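# Wedge the loose end board tight against the rail

## Task

Push a wedge into the open slot at the rail's end, with the wedge's flat face toward the loose end board, until that board is snug against the rail. The far end must stay wedged, and both end boards must stand flat on the table. It only counts if everything stays in place on its own after the robot lets go.

## Robot and tools

Robot: two arms, left_arm and right_arm, each ending in a parallel two-finger gripper. All reported poses share one scene frame. Its origin is on the table top midway between the arm bases, +z is up, +x reaches out over the table, and left_arm sits on the +y side. Base roots: left_arm at (-0.027, +0.372, 0) m with quat_wxyz (+0.998, 0, 0, +0.065); right_arm at (+0.001, -0.370, 0) m with quat_wxyz (+0.997, 0, 0, -0.077). The names left and right do not tell you which side of a camera image an arm appears on.

Gripper axes: the fingers point along the gripper's own +z and close along its y. end_effector_position is the point between the pads, roughly 1 cm behind the tips. Joint ranges (rad), base to hand: waist -2.618 to 3.054, shoulder 0.000 to 3.142, elbow 0.000 to 3.142, wrist pitch -1.571 to 1.571, wrist yaw -1.571 to 1.571, wrist roll -2.094 to 2.094. Elbows stop slightly short of straight. Reported hand positions can be a little wrong, especially with the arm stretched out.

The command row: 14 numbers, each in [-1, 1], always for both arms: dx, dy, dz, rx, ry, rz, opening for left_arm, then the same seven for right_arm. dx..rz are an offset, not a pose: they shift the gripper from the pose it had when the action (or move) began, expressed in that gripper's own axes. A value of 1.0 equals 0.6 m of travel or 180 degrees of turn; rx, ry, rz form a single rotation vector. Opening is absolute, not an offset: +1 fully open (0.093 m), -1 closed. To keep an arm still, send zero offsets for it (or, in the first call of a reply, the offset back to where it should be) and repeat its current opening.

execute_actions(actions): a list of actions run one after another. Each action is a table of up to 15 rows; each row lasts one control step of 1/30 s, and a short table repeats its final row until 15 steps pass. Every row in an action is measured from the pose at the start of that action, not from the row before. For the first action of a call, the start is the last pose a result reported. An empty list just returns state and images.

move(target, speed, blocking): one 14-number row as above; offsets count from the pose in the latest result that showed one. Each gripper travels in a straight line, both paths finish together, lasting 0.5 to 10 s (cut off at 10 s). speed is m/s, 0.002 to 0.5, default 0.25; rotation is capped at twice that in rad/s. Openings are sent when the move begins. Paths ignore obstacles and the other arm, and grippers may lag, wander or overshoot speed, notably near full reach. Faster contact strikes harder, and aiming further past a contact pushes harder. blocking=false returns after 0.5 s while motion continues; until an ending appears you must use wait or stop before sending new rows or moves.

The move: line reports the ending (done, off_target, moving, held, fault), active limits, and each gripper's remaining distance. If only one arm is named, the other finished fine. held means a safety check blocked that arm's final step. limits=paced means the sent pose was clipped; limits=held means some steps were blocked, after which the arm may jump ahead quickly.

wait(seconds): 0 to 10; lets time pass with the last commands held, returning early if a running move ends. stop(): brakes a running move; needs stopping distance, more when fast; fingers are not stopped. zoom_image(camera, region): enlarges [x0, y0, x1, y1] pixels (origin top-left, at most 504 by 504) of one camera's latest image. Cameras, all 896x504: cam_head_left, cam_head_right, cam_high, cam_low, cam_left_wrist, cam_right_wrist, delivered in that order. read_manual(section) only gives URDF licence text. finished_scene(scene) closes the current scene by number, irreversibly, and reports success; the goal must already hold stably.

Control behaviour: each step, the commanded pose is clipped to within 70 mm and 16 degrees of the measured pose, then solved by damped IK with position favoured over orientation. Large offsets therefore may take several actions; after an action the arm only goes on to its last clipped pose. Hand target lines show the pose being driven toward. Joint friction can leave the hand up to about 31 mm short, and tiny commands may not move it. A pose unreachable line means the clearance check altered or blocked that arm's command.

Grip readings: grip_measured is the finger motor position on the same +1/-1 scale. Pads meet near -0.94, and each mm of object width adds about 0.0208. Each gripper has a constant bias up to about ±0.02. The motor keeps going past contact, so the reading barely reveals a touch; sending a value further below the object's width squeezes harder, up to roughly 50 to 62 N per pad (less for parts under about 5 mm, brief spikes at first contact). Keep sending the closing value to keep holding. The last Joint positions entry is the opening in metres, floored at zero.

Other lines: joint torques include offsets, friction and noise, so treat them as rough. MOTOR HOT appears from 75 °C; at 90 °C that arm halts for 10 s, and at 100 °C it goes limp and drops. Holding loads heats motors. FAULT lines mean an arm stopped. Occasional outside tugs on held parts or pushes on loose ones can happen.

Avoid: knocking anything off the table, toppling the end boards, dropping or slipping the wedge, slamming or shoving hard, and letting the arms collide or press on each other. Release and back away before finishing so nothing depends on the grippers.

Each tool is called after "Emit:" as a command line: name --argument value for each argument, lists and objects as JSON in quotes; but a table of rows of numbers goes row by row, as --pt "numbers of a row", without its own name.

## Session

I'll start by looking at the current state of the scene.

Emit:
execute_actions --actions '[]'

Scene clock: 0.00 s.
left_arm: end_effector_position=(+0.2115, +0.3301, +0.3008) grip_measured=+0.985 end_effector_quat_wxyz=(+0.274, -0.120, +0.878, -0.374) | right_arm: end_effector_position=(+0.3192, -0.5502, +0.2027) grip_measured=+0.996 end_effector_quat_wxyz=(-0.191, +0.622, -0.710, +0.269)
Joint positions: left_arm=[ 0.252  1.076  1.313 -1.31   0.866 -0.123  0.092] | right_arm=[-0.472  1.385  1.229 -0.781 -0.24  -1.986  0.093]
Joint velocities: left_arm=[ 0.022 -0.012 -0.002  0.007  0.022  0.007 -0.   ] | right_arm=[-0.007  0.007 -0.007  0.022 -0.022 -0.022  0.   ]
Joint torques (N m, as the arm reports them, + toward a larger angle): no reading
Motor temperatures (°C, as the motors report them): left_arm=[26 27 27 28 27 26] | right_arm=[28 28 28 31 29 29]
Hand target (left_arm): +0.212, +0.330, +0.301; +0.274, -0.120, +0.878, -0.374
Hand target (right_arm): +0.319, -0.550, +0.203; +0.191, -0.622, +0.710, -0.269

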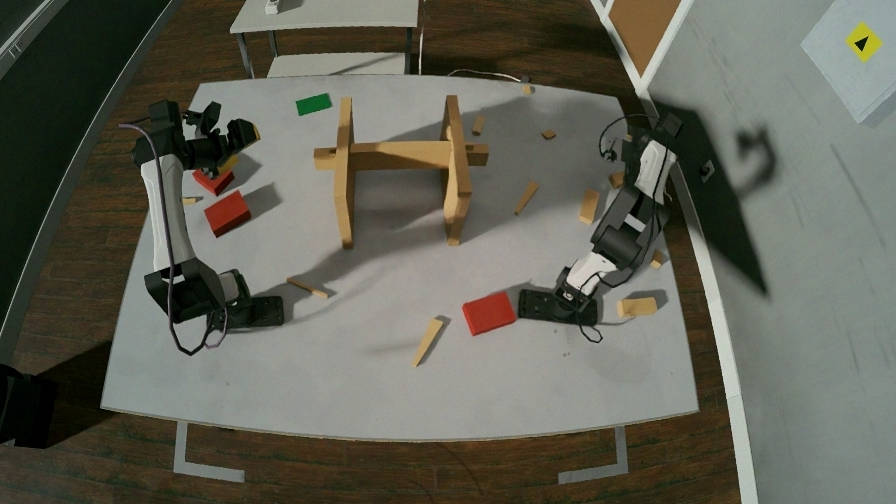

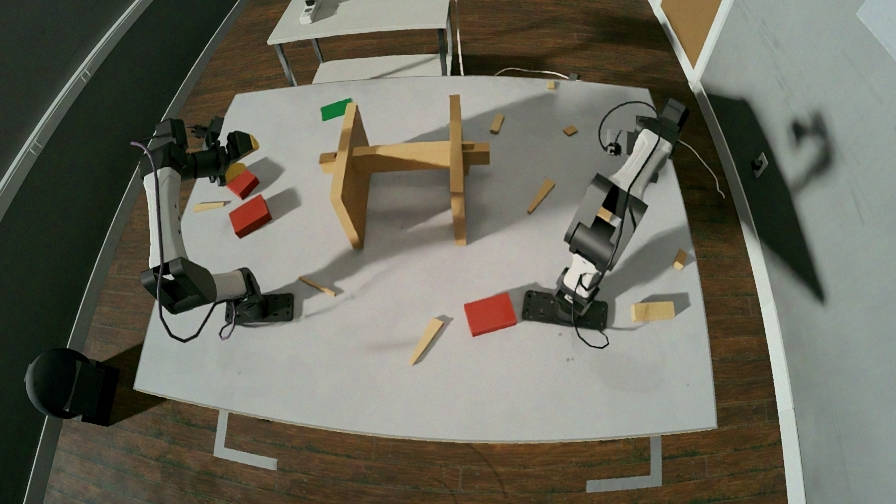

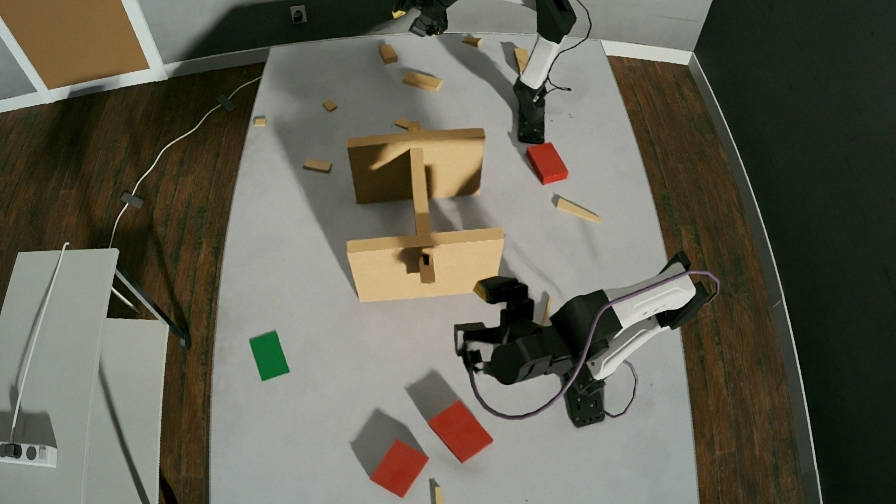

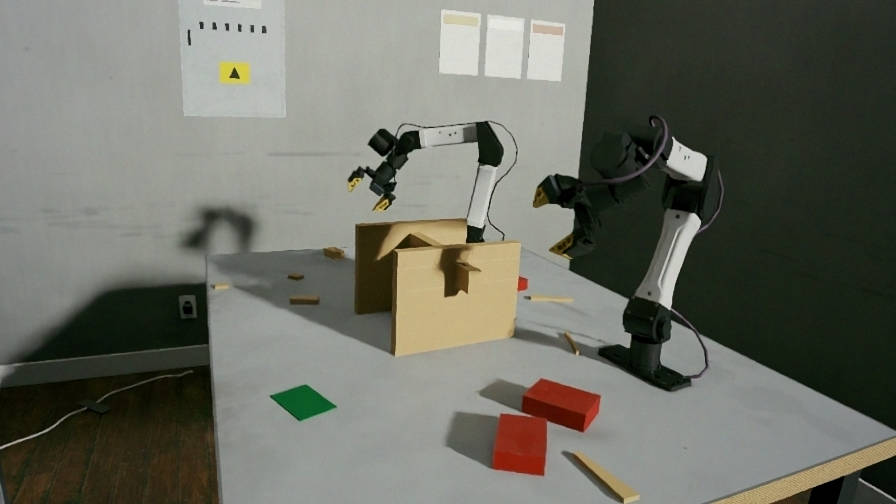

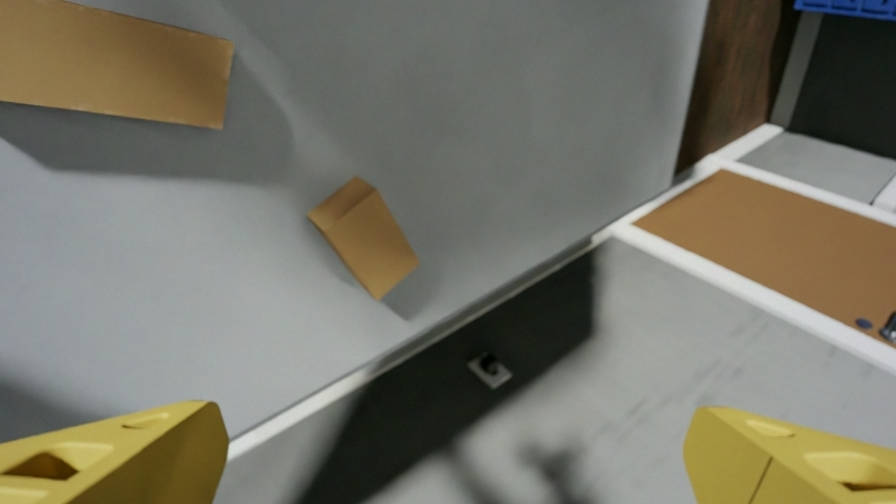

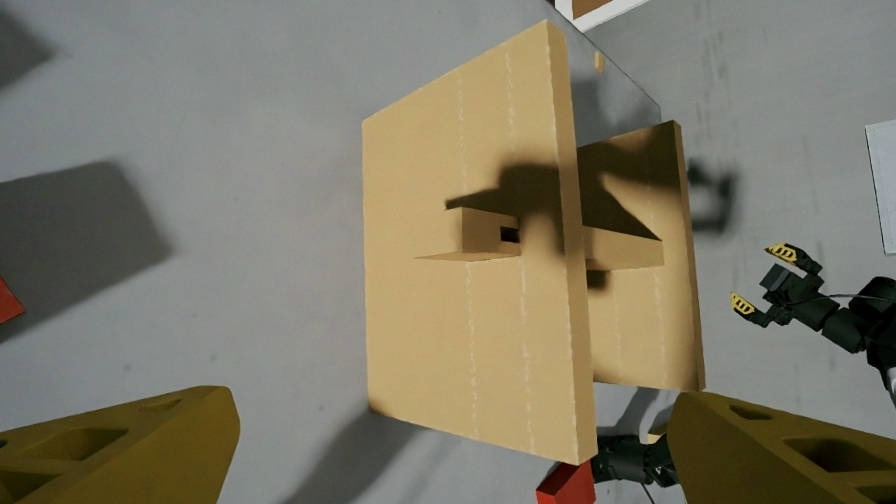

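Emit:
zoom_image --camera "cam_head_left" --region '[280, 70, 560, 260]'

Emit:
zoom_image --camera "cam_high" --region '[300, 90, 620, 320]'

Emit:
zoom_image --camera "cam_low" --region '[320, 200, 620, 380]'

Emit:
zoom_image --camera "cam_right_wrist" --region '[340, 100, 720, 400]'

Region (280, 70, 560, 260) of cam_head_left's 896x504 image, scaled by 1.800, with more detail than that image has; it fills the top 342 rows of this view, and the rest is white.

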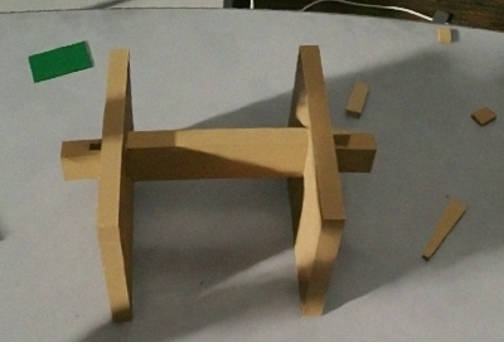

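Region (300, 90, 620, 320) of cam_high's 896x504 image, scaled by 1.575, with more detail than that image has; it fills the top 362 rows of this view, and the rest is white.

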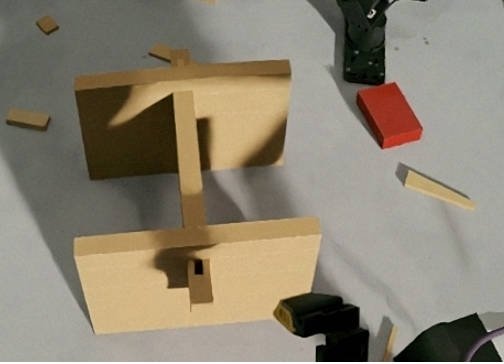

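Region (320, 200, 620, 380) of cam_low's 896x504 image, scaled by 1.680, with more detail than that image has; it fills the top 302 rows of this view, and the rest is white.

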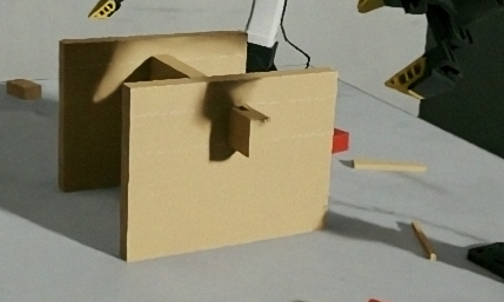

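Region (340, 100, 720, 400) of cam_right_wrist's 896x504 image, scaled by 1.326, with more detail than that image has; it fills the top 398 rows of this view, and the rest is white.

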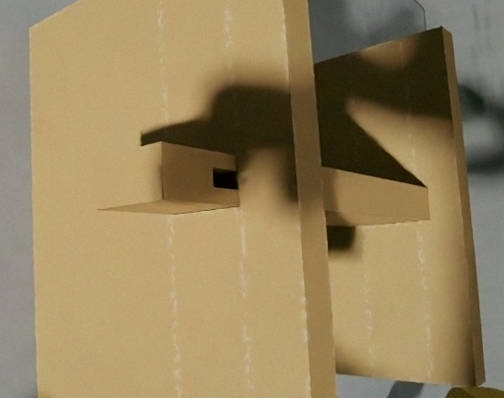

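Emit:
zoom_image --camera "cam_head_left" --region '[380, 290, 540, 390]'

Emit:
zoom_image --camera "cam_head_left" --region '[440, 130, 620, 240]'

Emit:
zoom_image --camera "cam_head_right" --region '[170, 160, 350, 310]'

Emit:
zoom_image --camera "cam_low" --region '[480, 280, 700, 504]'

Region (380, 290, 540, 390) of cam_head_left's 896x504 image, scaled by 3.150, with more detail than that image has; it fills the top 315 rows of this view, and the rest is white.

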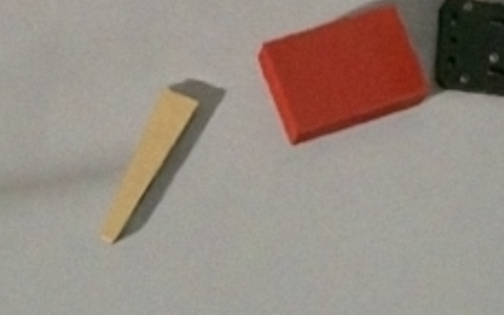

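Region (440, 130, 620, 240) of cam_head_left's 896x504 image, scaled by 2.800, with more detail than that image has.

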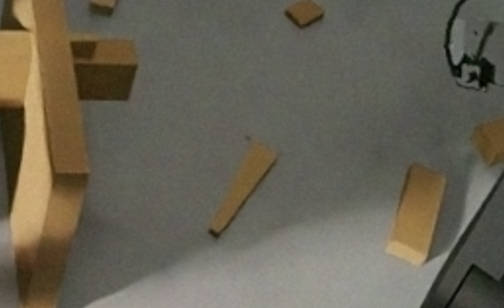

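Region (170, 160, 350, 310) of cam_head_right's 896x504 image, scaled by 2.800, with more detail than that image has.

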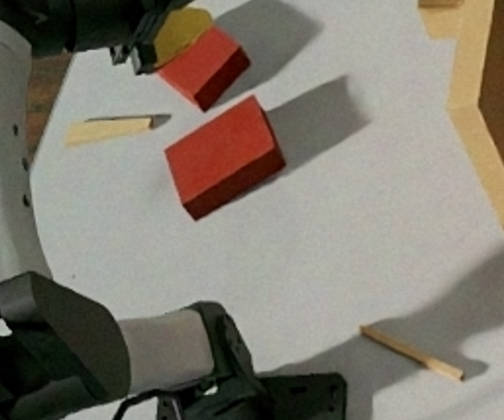

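Region (480, 280, 700, 504) of cam_low's 896x504 image, scaled by 2.250, with more detail than that image has; it fills the left 495 columns of this view, and the rest is white.

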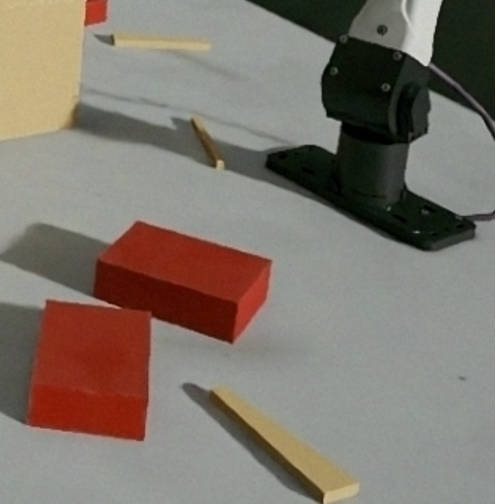

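Emit:
move --target '[-0.124, 0.303, -0.150, -0.2223, 0.0508, 0.1299, 1, -0.3885, 0.0752, -0.1917, -0.0896, 0.0230, 0.4658, 1]' --speed 0.25

Scene clock: 123.63 s.
left_arm: end_effector_position=(+0.2155, +0.5290, +0.2491) grip_measured=+0.985 end_effector_quat_wxyz=(+0.212, -0.000, +0.977, -0.016) | right_arm: end_effector_position=(+0.2441, -0.3056, +0.2383) grip_measured=+0.996 end_effector_quat_wxyz=(+0.208, +0.000, +0.978, -0.005)
Joint positions: left_arm=[ 0.621  1.43   1.59  -1.43   0.311  0.705  0.092] | right_arm=[ 0.516  1.21   1.377 -1.347  0.153  0.333  0.093]
Joint velocities: left_arm=[ 0.002 -0.022 -0.007 -0.037 -0.007 -0.007 -0.   ] | right_arm=[ 0.002  0.007  0.007 -0.081 -0.081  0.037 -0.   ]
Joint torques (N m, as the arm reports them, + toward a larger angle): left_arm=[ 1.09 -3.55  8.44  1.13  0.14  0.22] | right_arm=[ 1.58 -2.24  7.99  0.93  0.38  0.22]
Motor temperatures (°C, as the motors report them): left_arm=[26 28 35 33 27 26] | right_arm=[28 31 36 37 29 29]
Hand target (left_arm): +0.219, +0.539, +0.253; +0.220, -0.001, +0.975, -0.003
Hand target (right_arm): +0.247, -0.304, +0.242; +0.208, -0.000, +0.978, -0.009
Off the commanded pose (left_arm): 0.012 m, 2 deg.
Off the commanded pose (right_arm): 0.014 m, 1 deg.
move: off_target (left_arm, right_arm)

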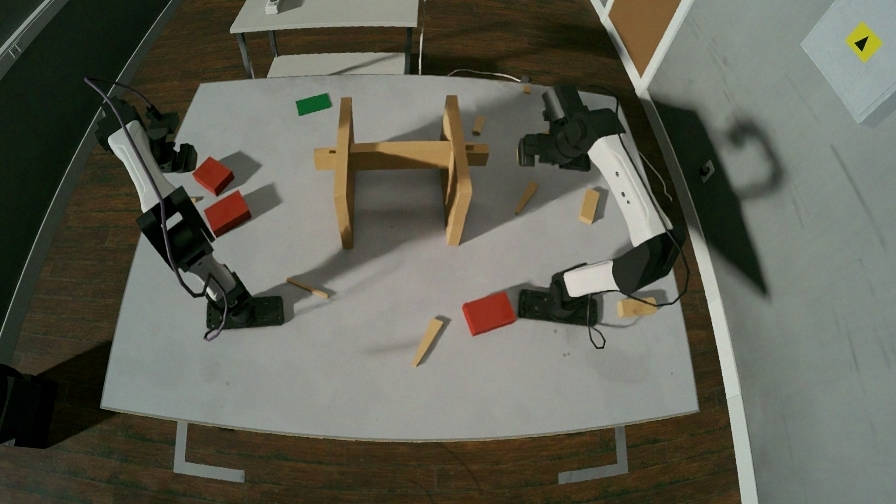

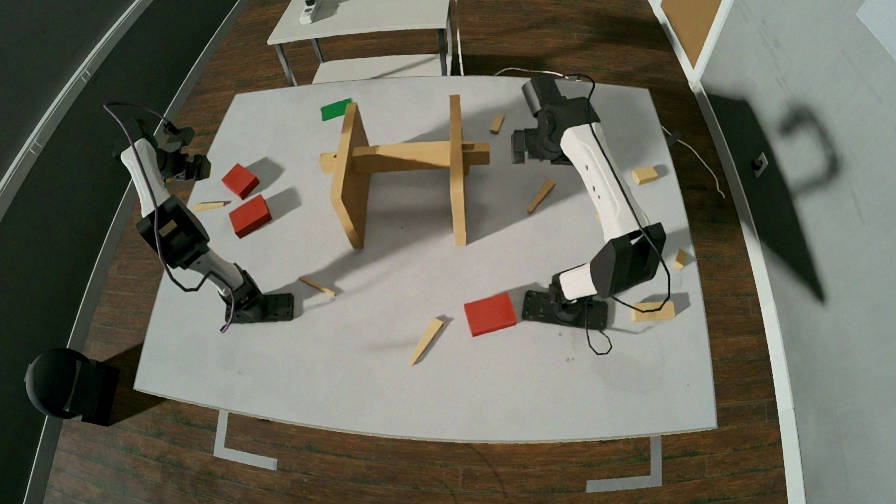

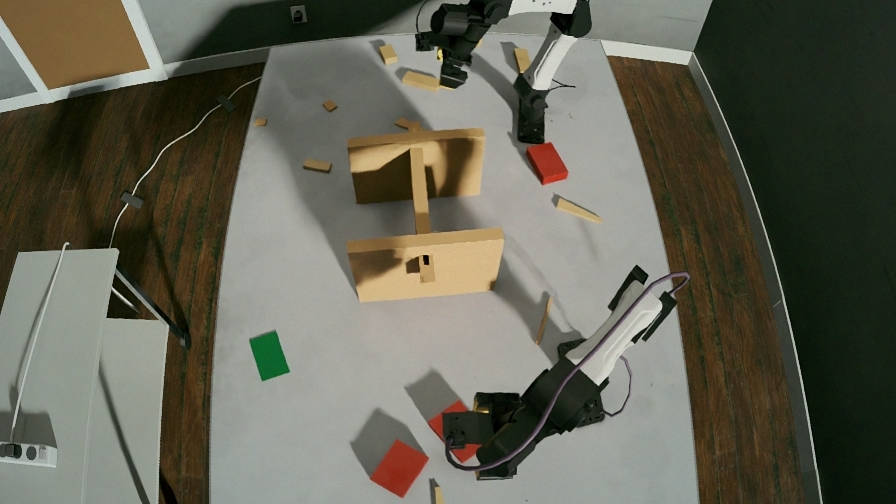

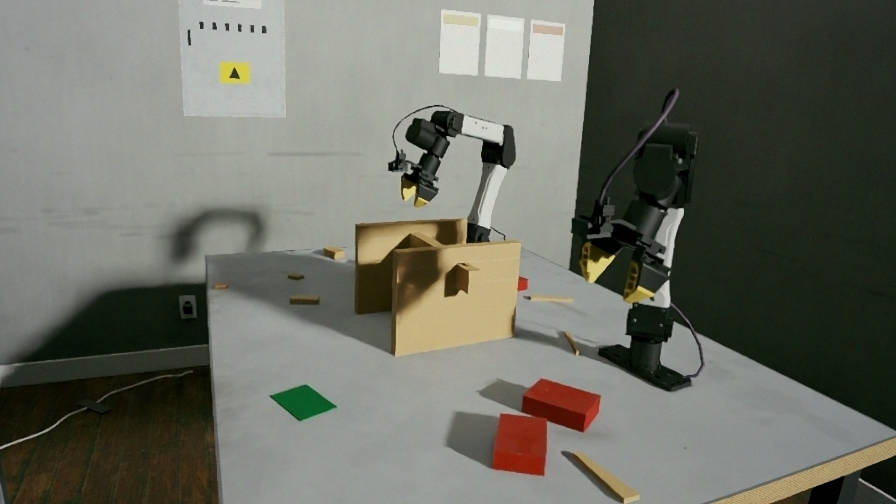

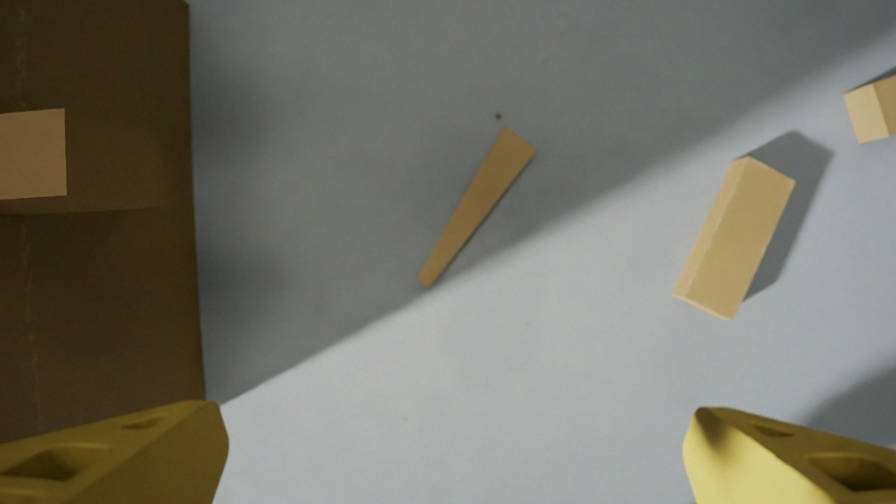

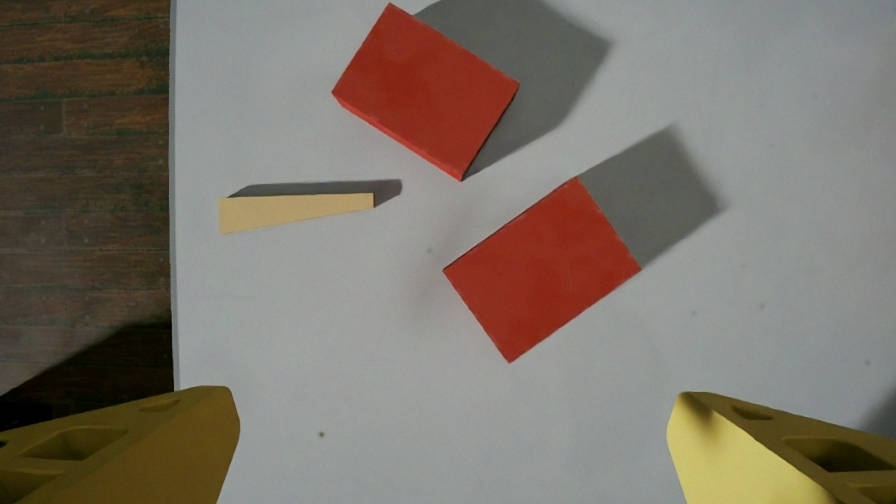

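Emit:
zoom_image --camera "cam_right_wrist" --region '[200, 160, 420, 260]'

Emit:
zoom_image --camera "cam_left_wrist" --region '[390, 100, 570, 300]'

Region (200, 160, 420, 260) of cam_right_wrist's 896x504 image, scaled by 2.291, with more detail than that image has; it fills the top 229 rows of this view, and the rest is white.

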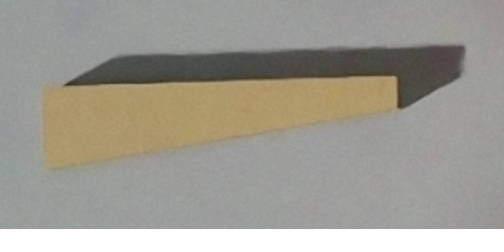

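Region (390, 100, 570, 300) of cam_left_wrist's 896x504 image, scaled by 2.520, with more detail than that image has; it fills the left 454 columns of this view, and the rest is white.

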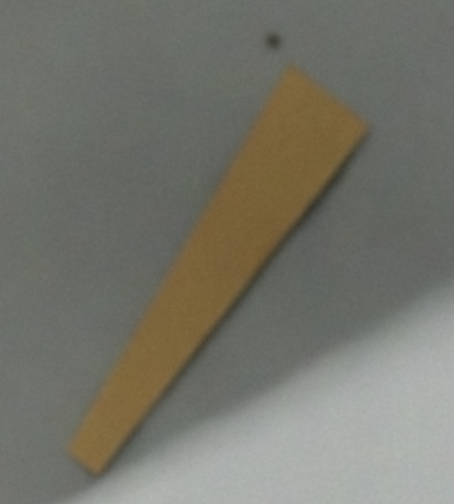

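Emit:
zoom_image --camera "cam_high" --region '[395, 225, 460, 290]'

Emit:
zoom_image --camera "cam_low" --region '[430, 235, 510, 305]'

Emit:
zoom_image --camera "cam_head_right" --region '[310, 130, 400, 190]'

Emit:
zoom_image --camera "cam_head_left" --region '[430, 130, 500, 190]'

Region (395, 225, 460, 290) of cam_high's 896x504 image, scaled by 7.754, with more detail than that image has.

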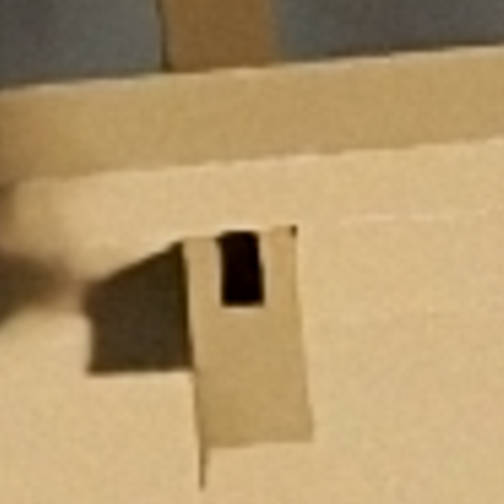

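Region (430, 235, 510, 305) of cam_low's 896x504 image, scaled by 6.300, with more detail than that image has; it fills the top 441 rows of this view, and the rest is white.

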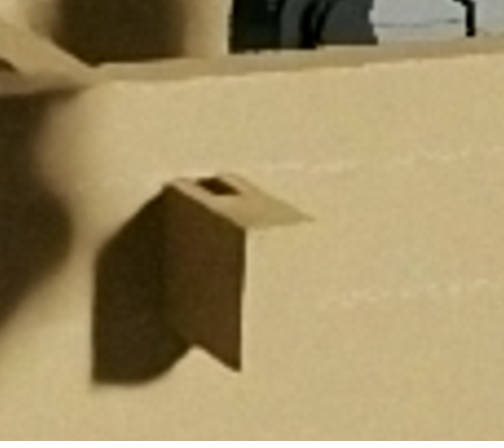

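Region (310, 130, 400, 190) of cam_head_right's 896x504 image, scaled by 5.600, with more detail than that image has.

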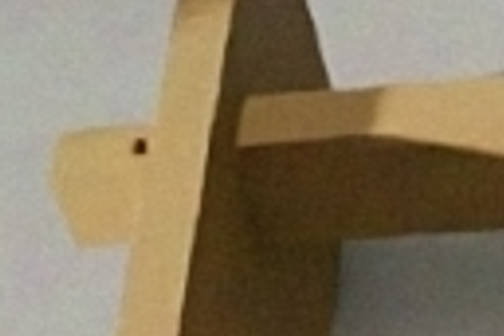

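Region (430, 130, 500, 190) of cam_head_left's 896x504 image, scaled by 7.200, with more detail than that image has; it fills the top 432 rows of this view, and the rest is white.

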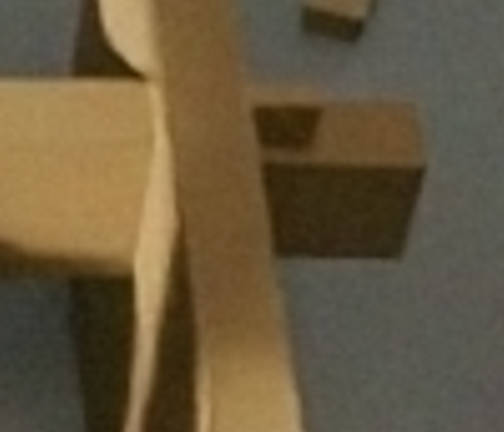

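Emit:
move --target '[0.0067, 0.2773, 0.2788, -0.0641, 0.1485, -0.5142, 0.3, 0, 0, 0, 0, 0, 0, 1]' --speed 0.25

Scene clock: 247.57 s.
left_arm: end_effector_position=(+0.2834, +0.6896, +0.0921) grip_measured=+0.302 end_effector_quat_wxyz=(-0.036, -0.712, +0.698, -0.074) | right_arm: end_effector_position=(+0.2440, -0.3058, +0.2382) grip_measured=+0.996 end_effector_quat_wxyz=(+0.208, +0.002, +0.978, -0.005)
Joint positions: left_arm=[ 0.719  2.396  2.313 -1.568  0.143 -0.735  0.06 ] | right_arm=[ 0.516  1.21   1.377 -1.348  0.154  0.336  0.093]
Joint velocities: left_arm=[ 0.012 -0.027 -0.002 -0.037 -0.037 -0.081 -0.   ] | right_arm=[ 0.007  0.012 -0.012 -0.051  0.007  0.007  0.001]
Joint torques (N m, as the arm reports them, + toward a larger angle): left_arm=[  0.89 -12.2    8.18   0.01   0.1   -0.03] | right_arm=[ 0.41 -3.53  6.    1.05  0.26  0.11]
Motor temperatures (°C, as the motors report them): left_arm=[27 31 41 34 27 26] | right_arm=[28 29 41 36 29 29]
Hand target (left_arm): +0.281, +0.693, +0.096; +0.033, +0.719, -0.690, +0.077
Hand target (right_arm): +0.244, -0.306, +0.238; +0.208, +0.000, +0.978, -0.005
Off the commanded pose (left_arm): 0.002 m, 4 deg.
Off the commanded pose (right_arm): 0.000 m, 0 deg.
joint sent to its limit (left arm) — the command would take joint 4 (wrist pitch) past its lower limit, so that joint was sent only as far as its limit.
move: off_target (left_arm)

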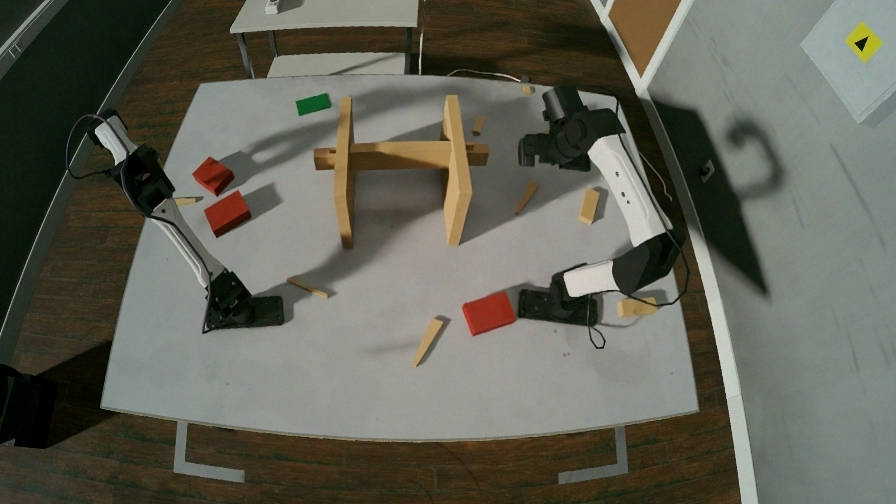

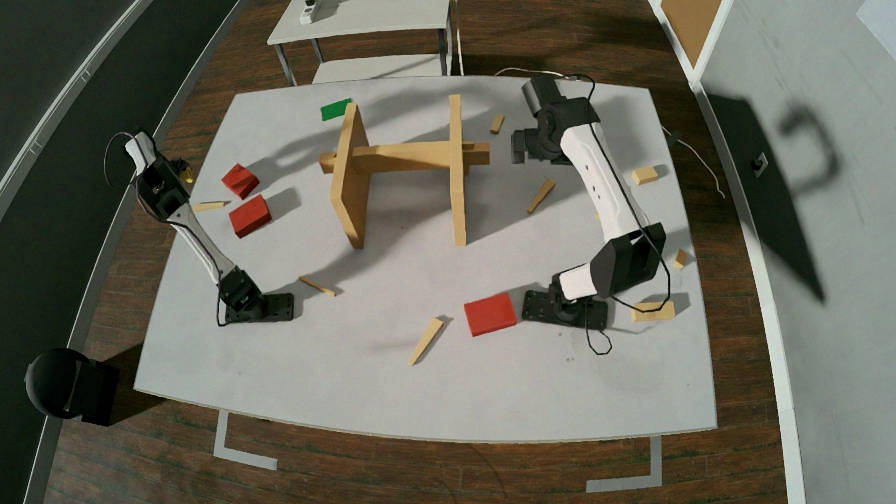

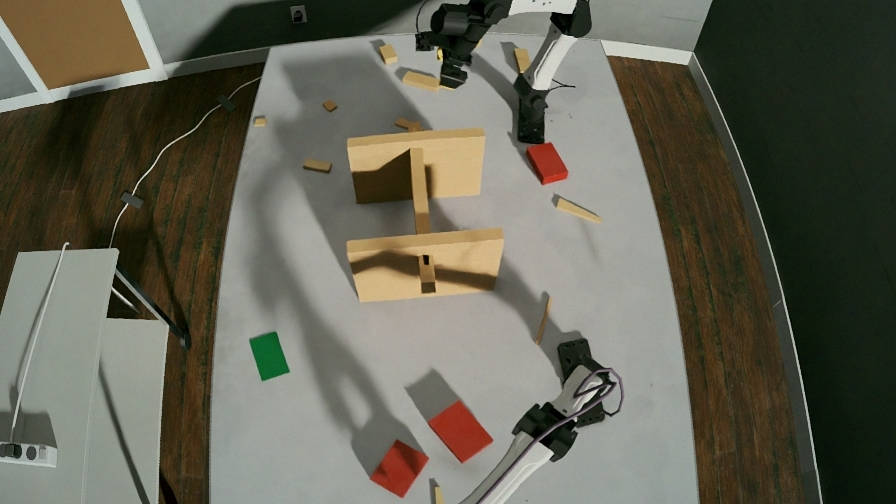

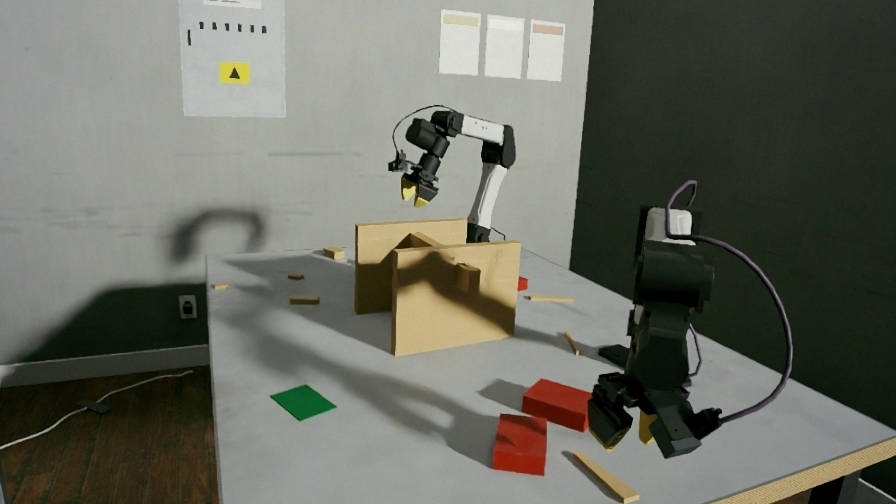

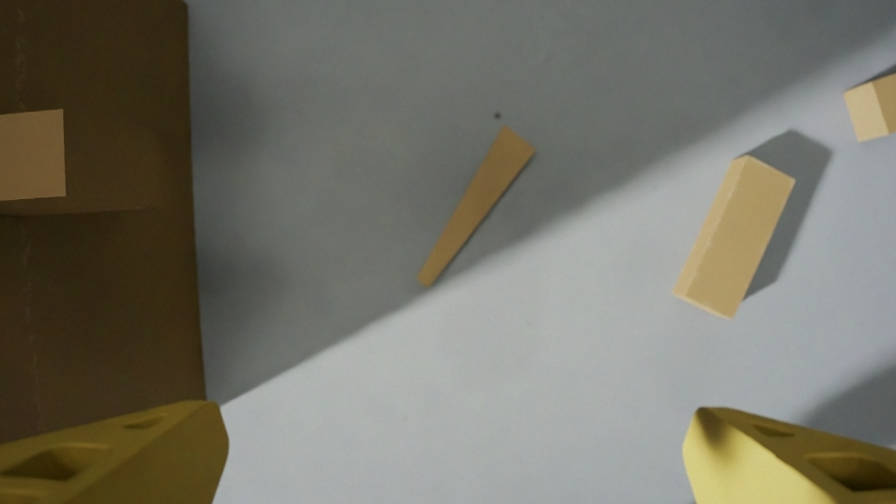

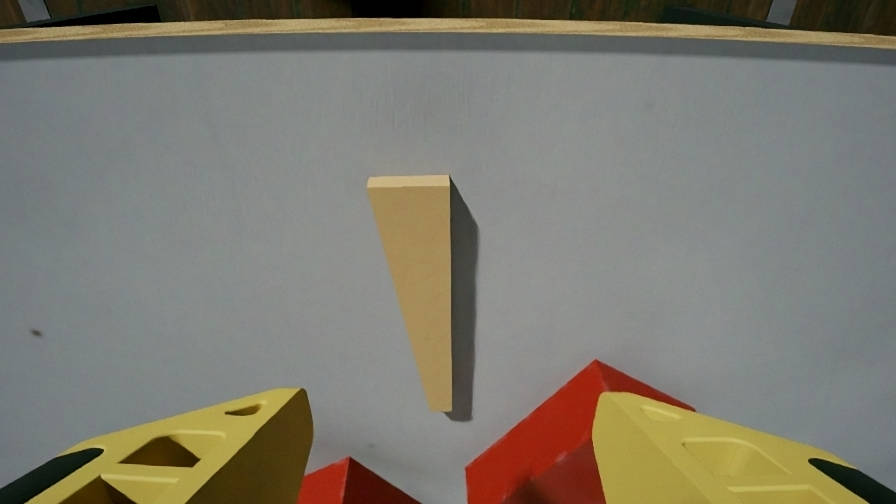

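Emit:
move --target '[-0.0317, 0.0192, 0.0817, -0.0168, 0, 0, 0.3, 0, 0, 0, 0, 0, 0, 1]' --speed 0.1

Scene clock: 267.37 s.
left_arm: end_effector_position=(+0.2777, +0.6962, +0.0436) grip_measured=+0.302 end_effector_quat_wxyz=(-0.058, -0.709, +0.700, -0.059) | right_arm: end_effector_position=(+0.2440, -0.3058, +0.2382) grip_measured=+0.996 end_effector_quat_wxyz=(+0.208, +0.002, +0.978, -0.005)
Joint positions: left_arm=[ 0.726  2.444  2.204 -1.455  0.109 -0.72   0.06 ] | right_arm=[ 0.516  1.21   1.377 -1.348  0.154  0.336  0.093]
Joint velocities: left_arm=[-0.002 -0.017 -0.012 -0.022 -0.051  0.022 -0.   ] | right_arm=[-0.012  0.017 -0.002 -0.007 -0.051 -0.051  0.   ]
Joint torques (N m, as the arm reports them, + toward a larger angle): left_arm=[  0.76 -12.8    5.81   0.21  -0.01   0.2 ] | right_arm=[ 0.41 -3.54  6.    1.05  0.27  0.15]
Motor temperatures (°C, as the motors report them): left_arm=[27 41 41 32 27 26] | right_arm=[28 29 40 36 29 29]
Hand target (left_arm): +0.274, +0.701, +0.041; +0.055, +0.711, -0.699, +0.056
Hand target (right_arm): +0.244, -0.306, +0.238; +0.208, +0.002, +0.978, -0.005
Off the commanded pose (left_arm): 0.007 m, 1 deg.
Off the commanded pose (right_arm): 0.000 m, 0 deg.
move: done

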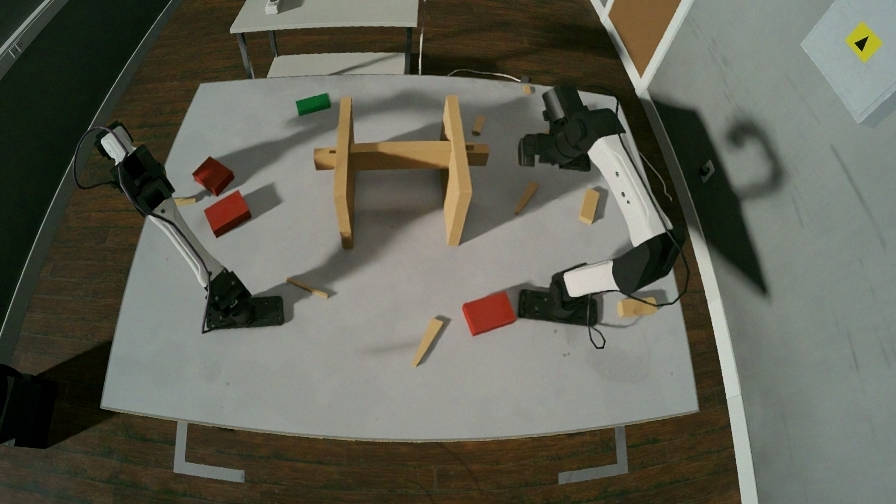

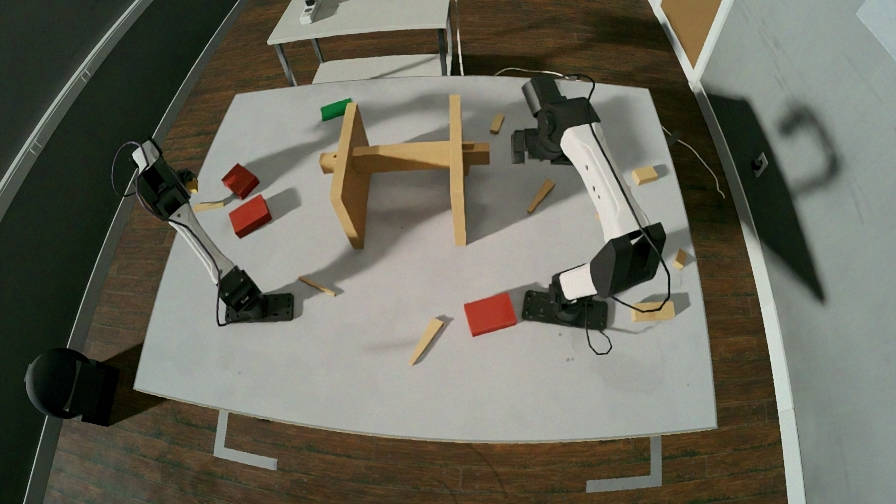

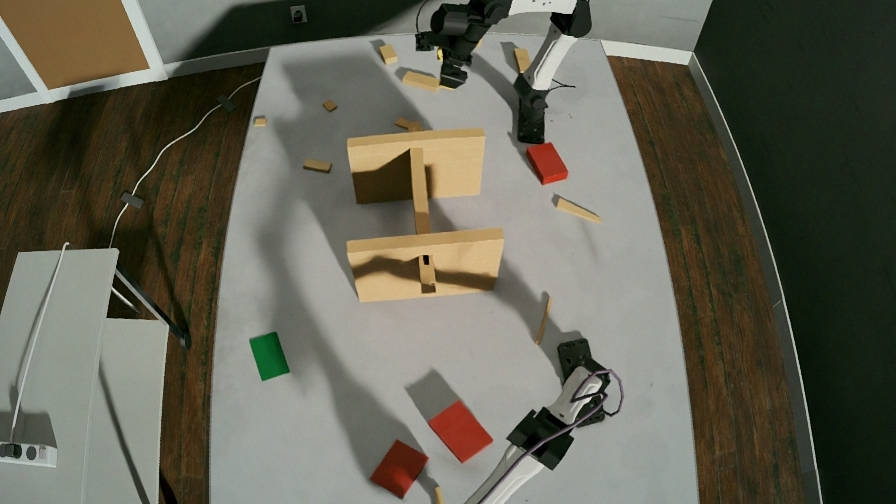

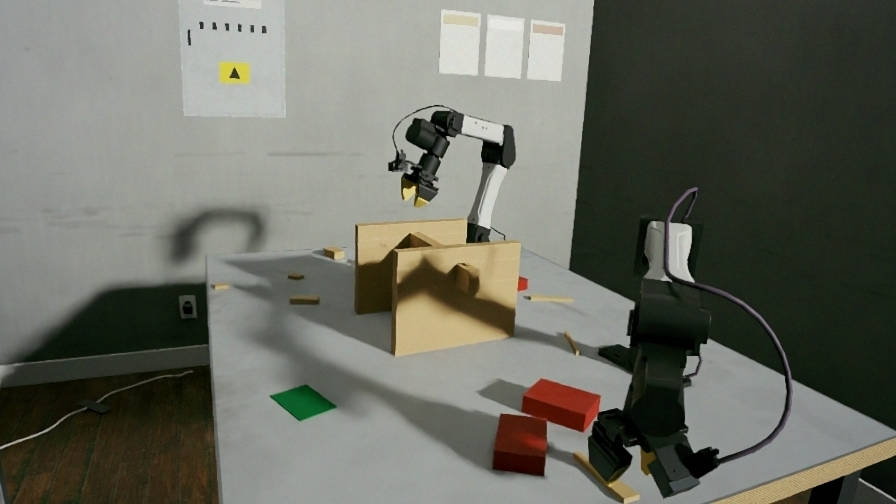

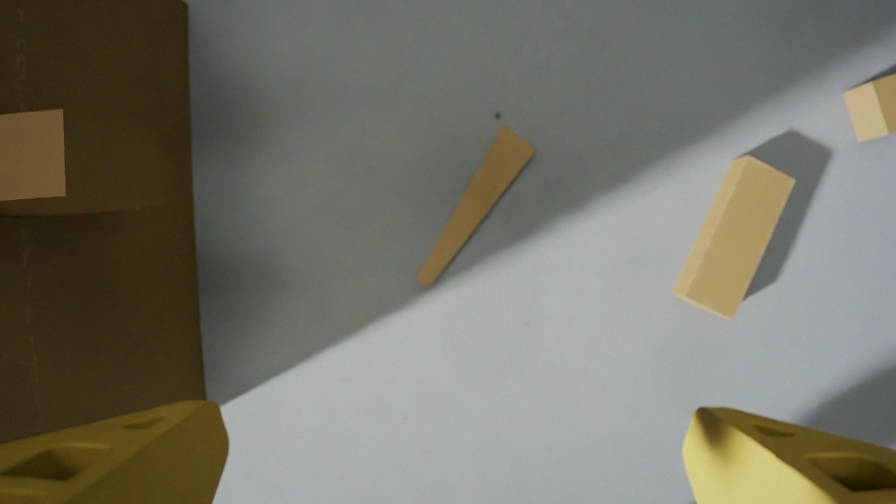

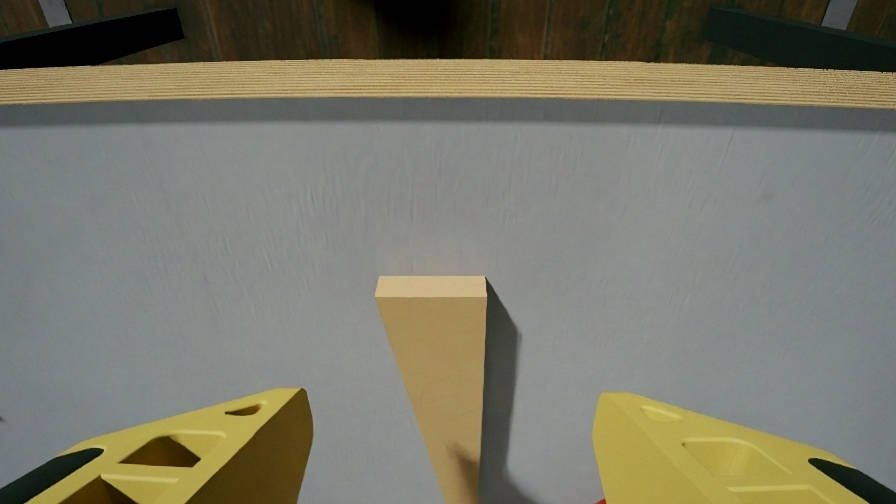

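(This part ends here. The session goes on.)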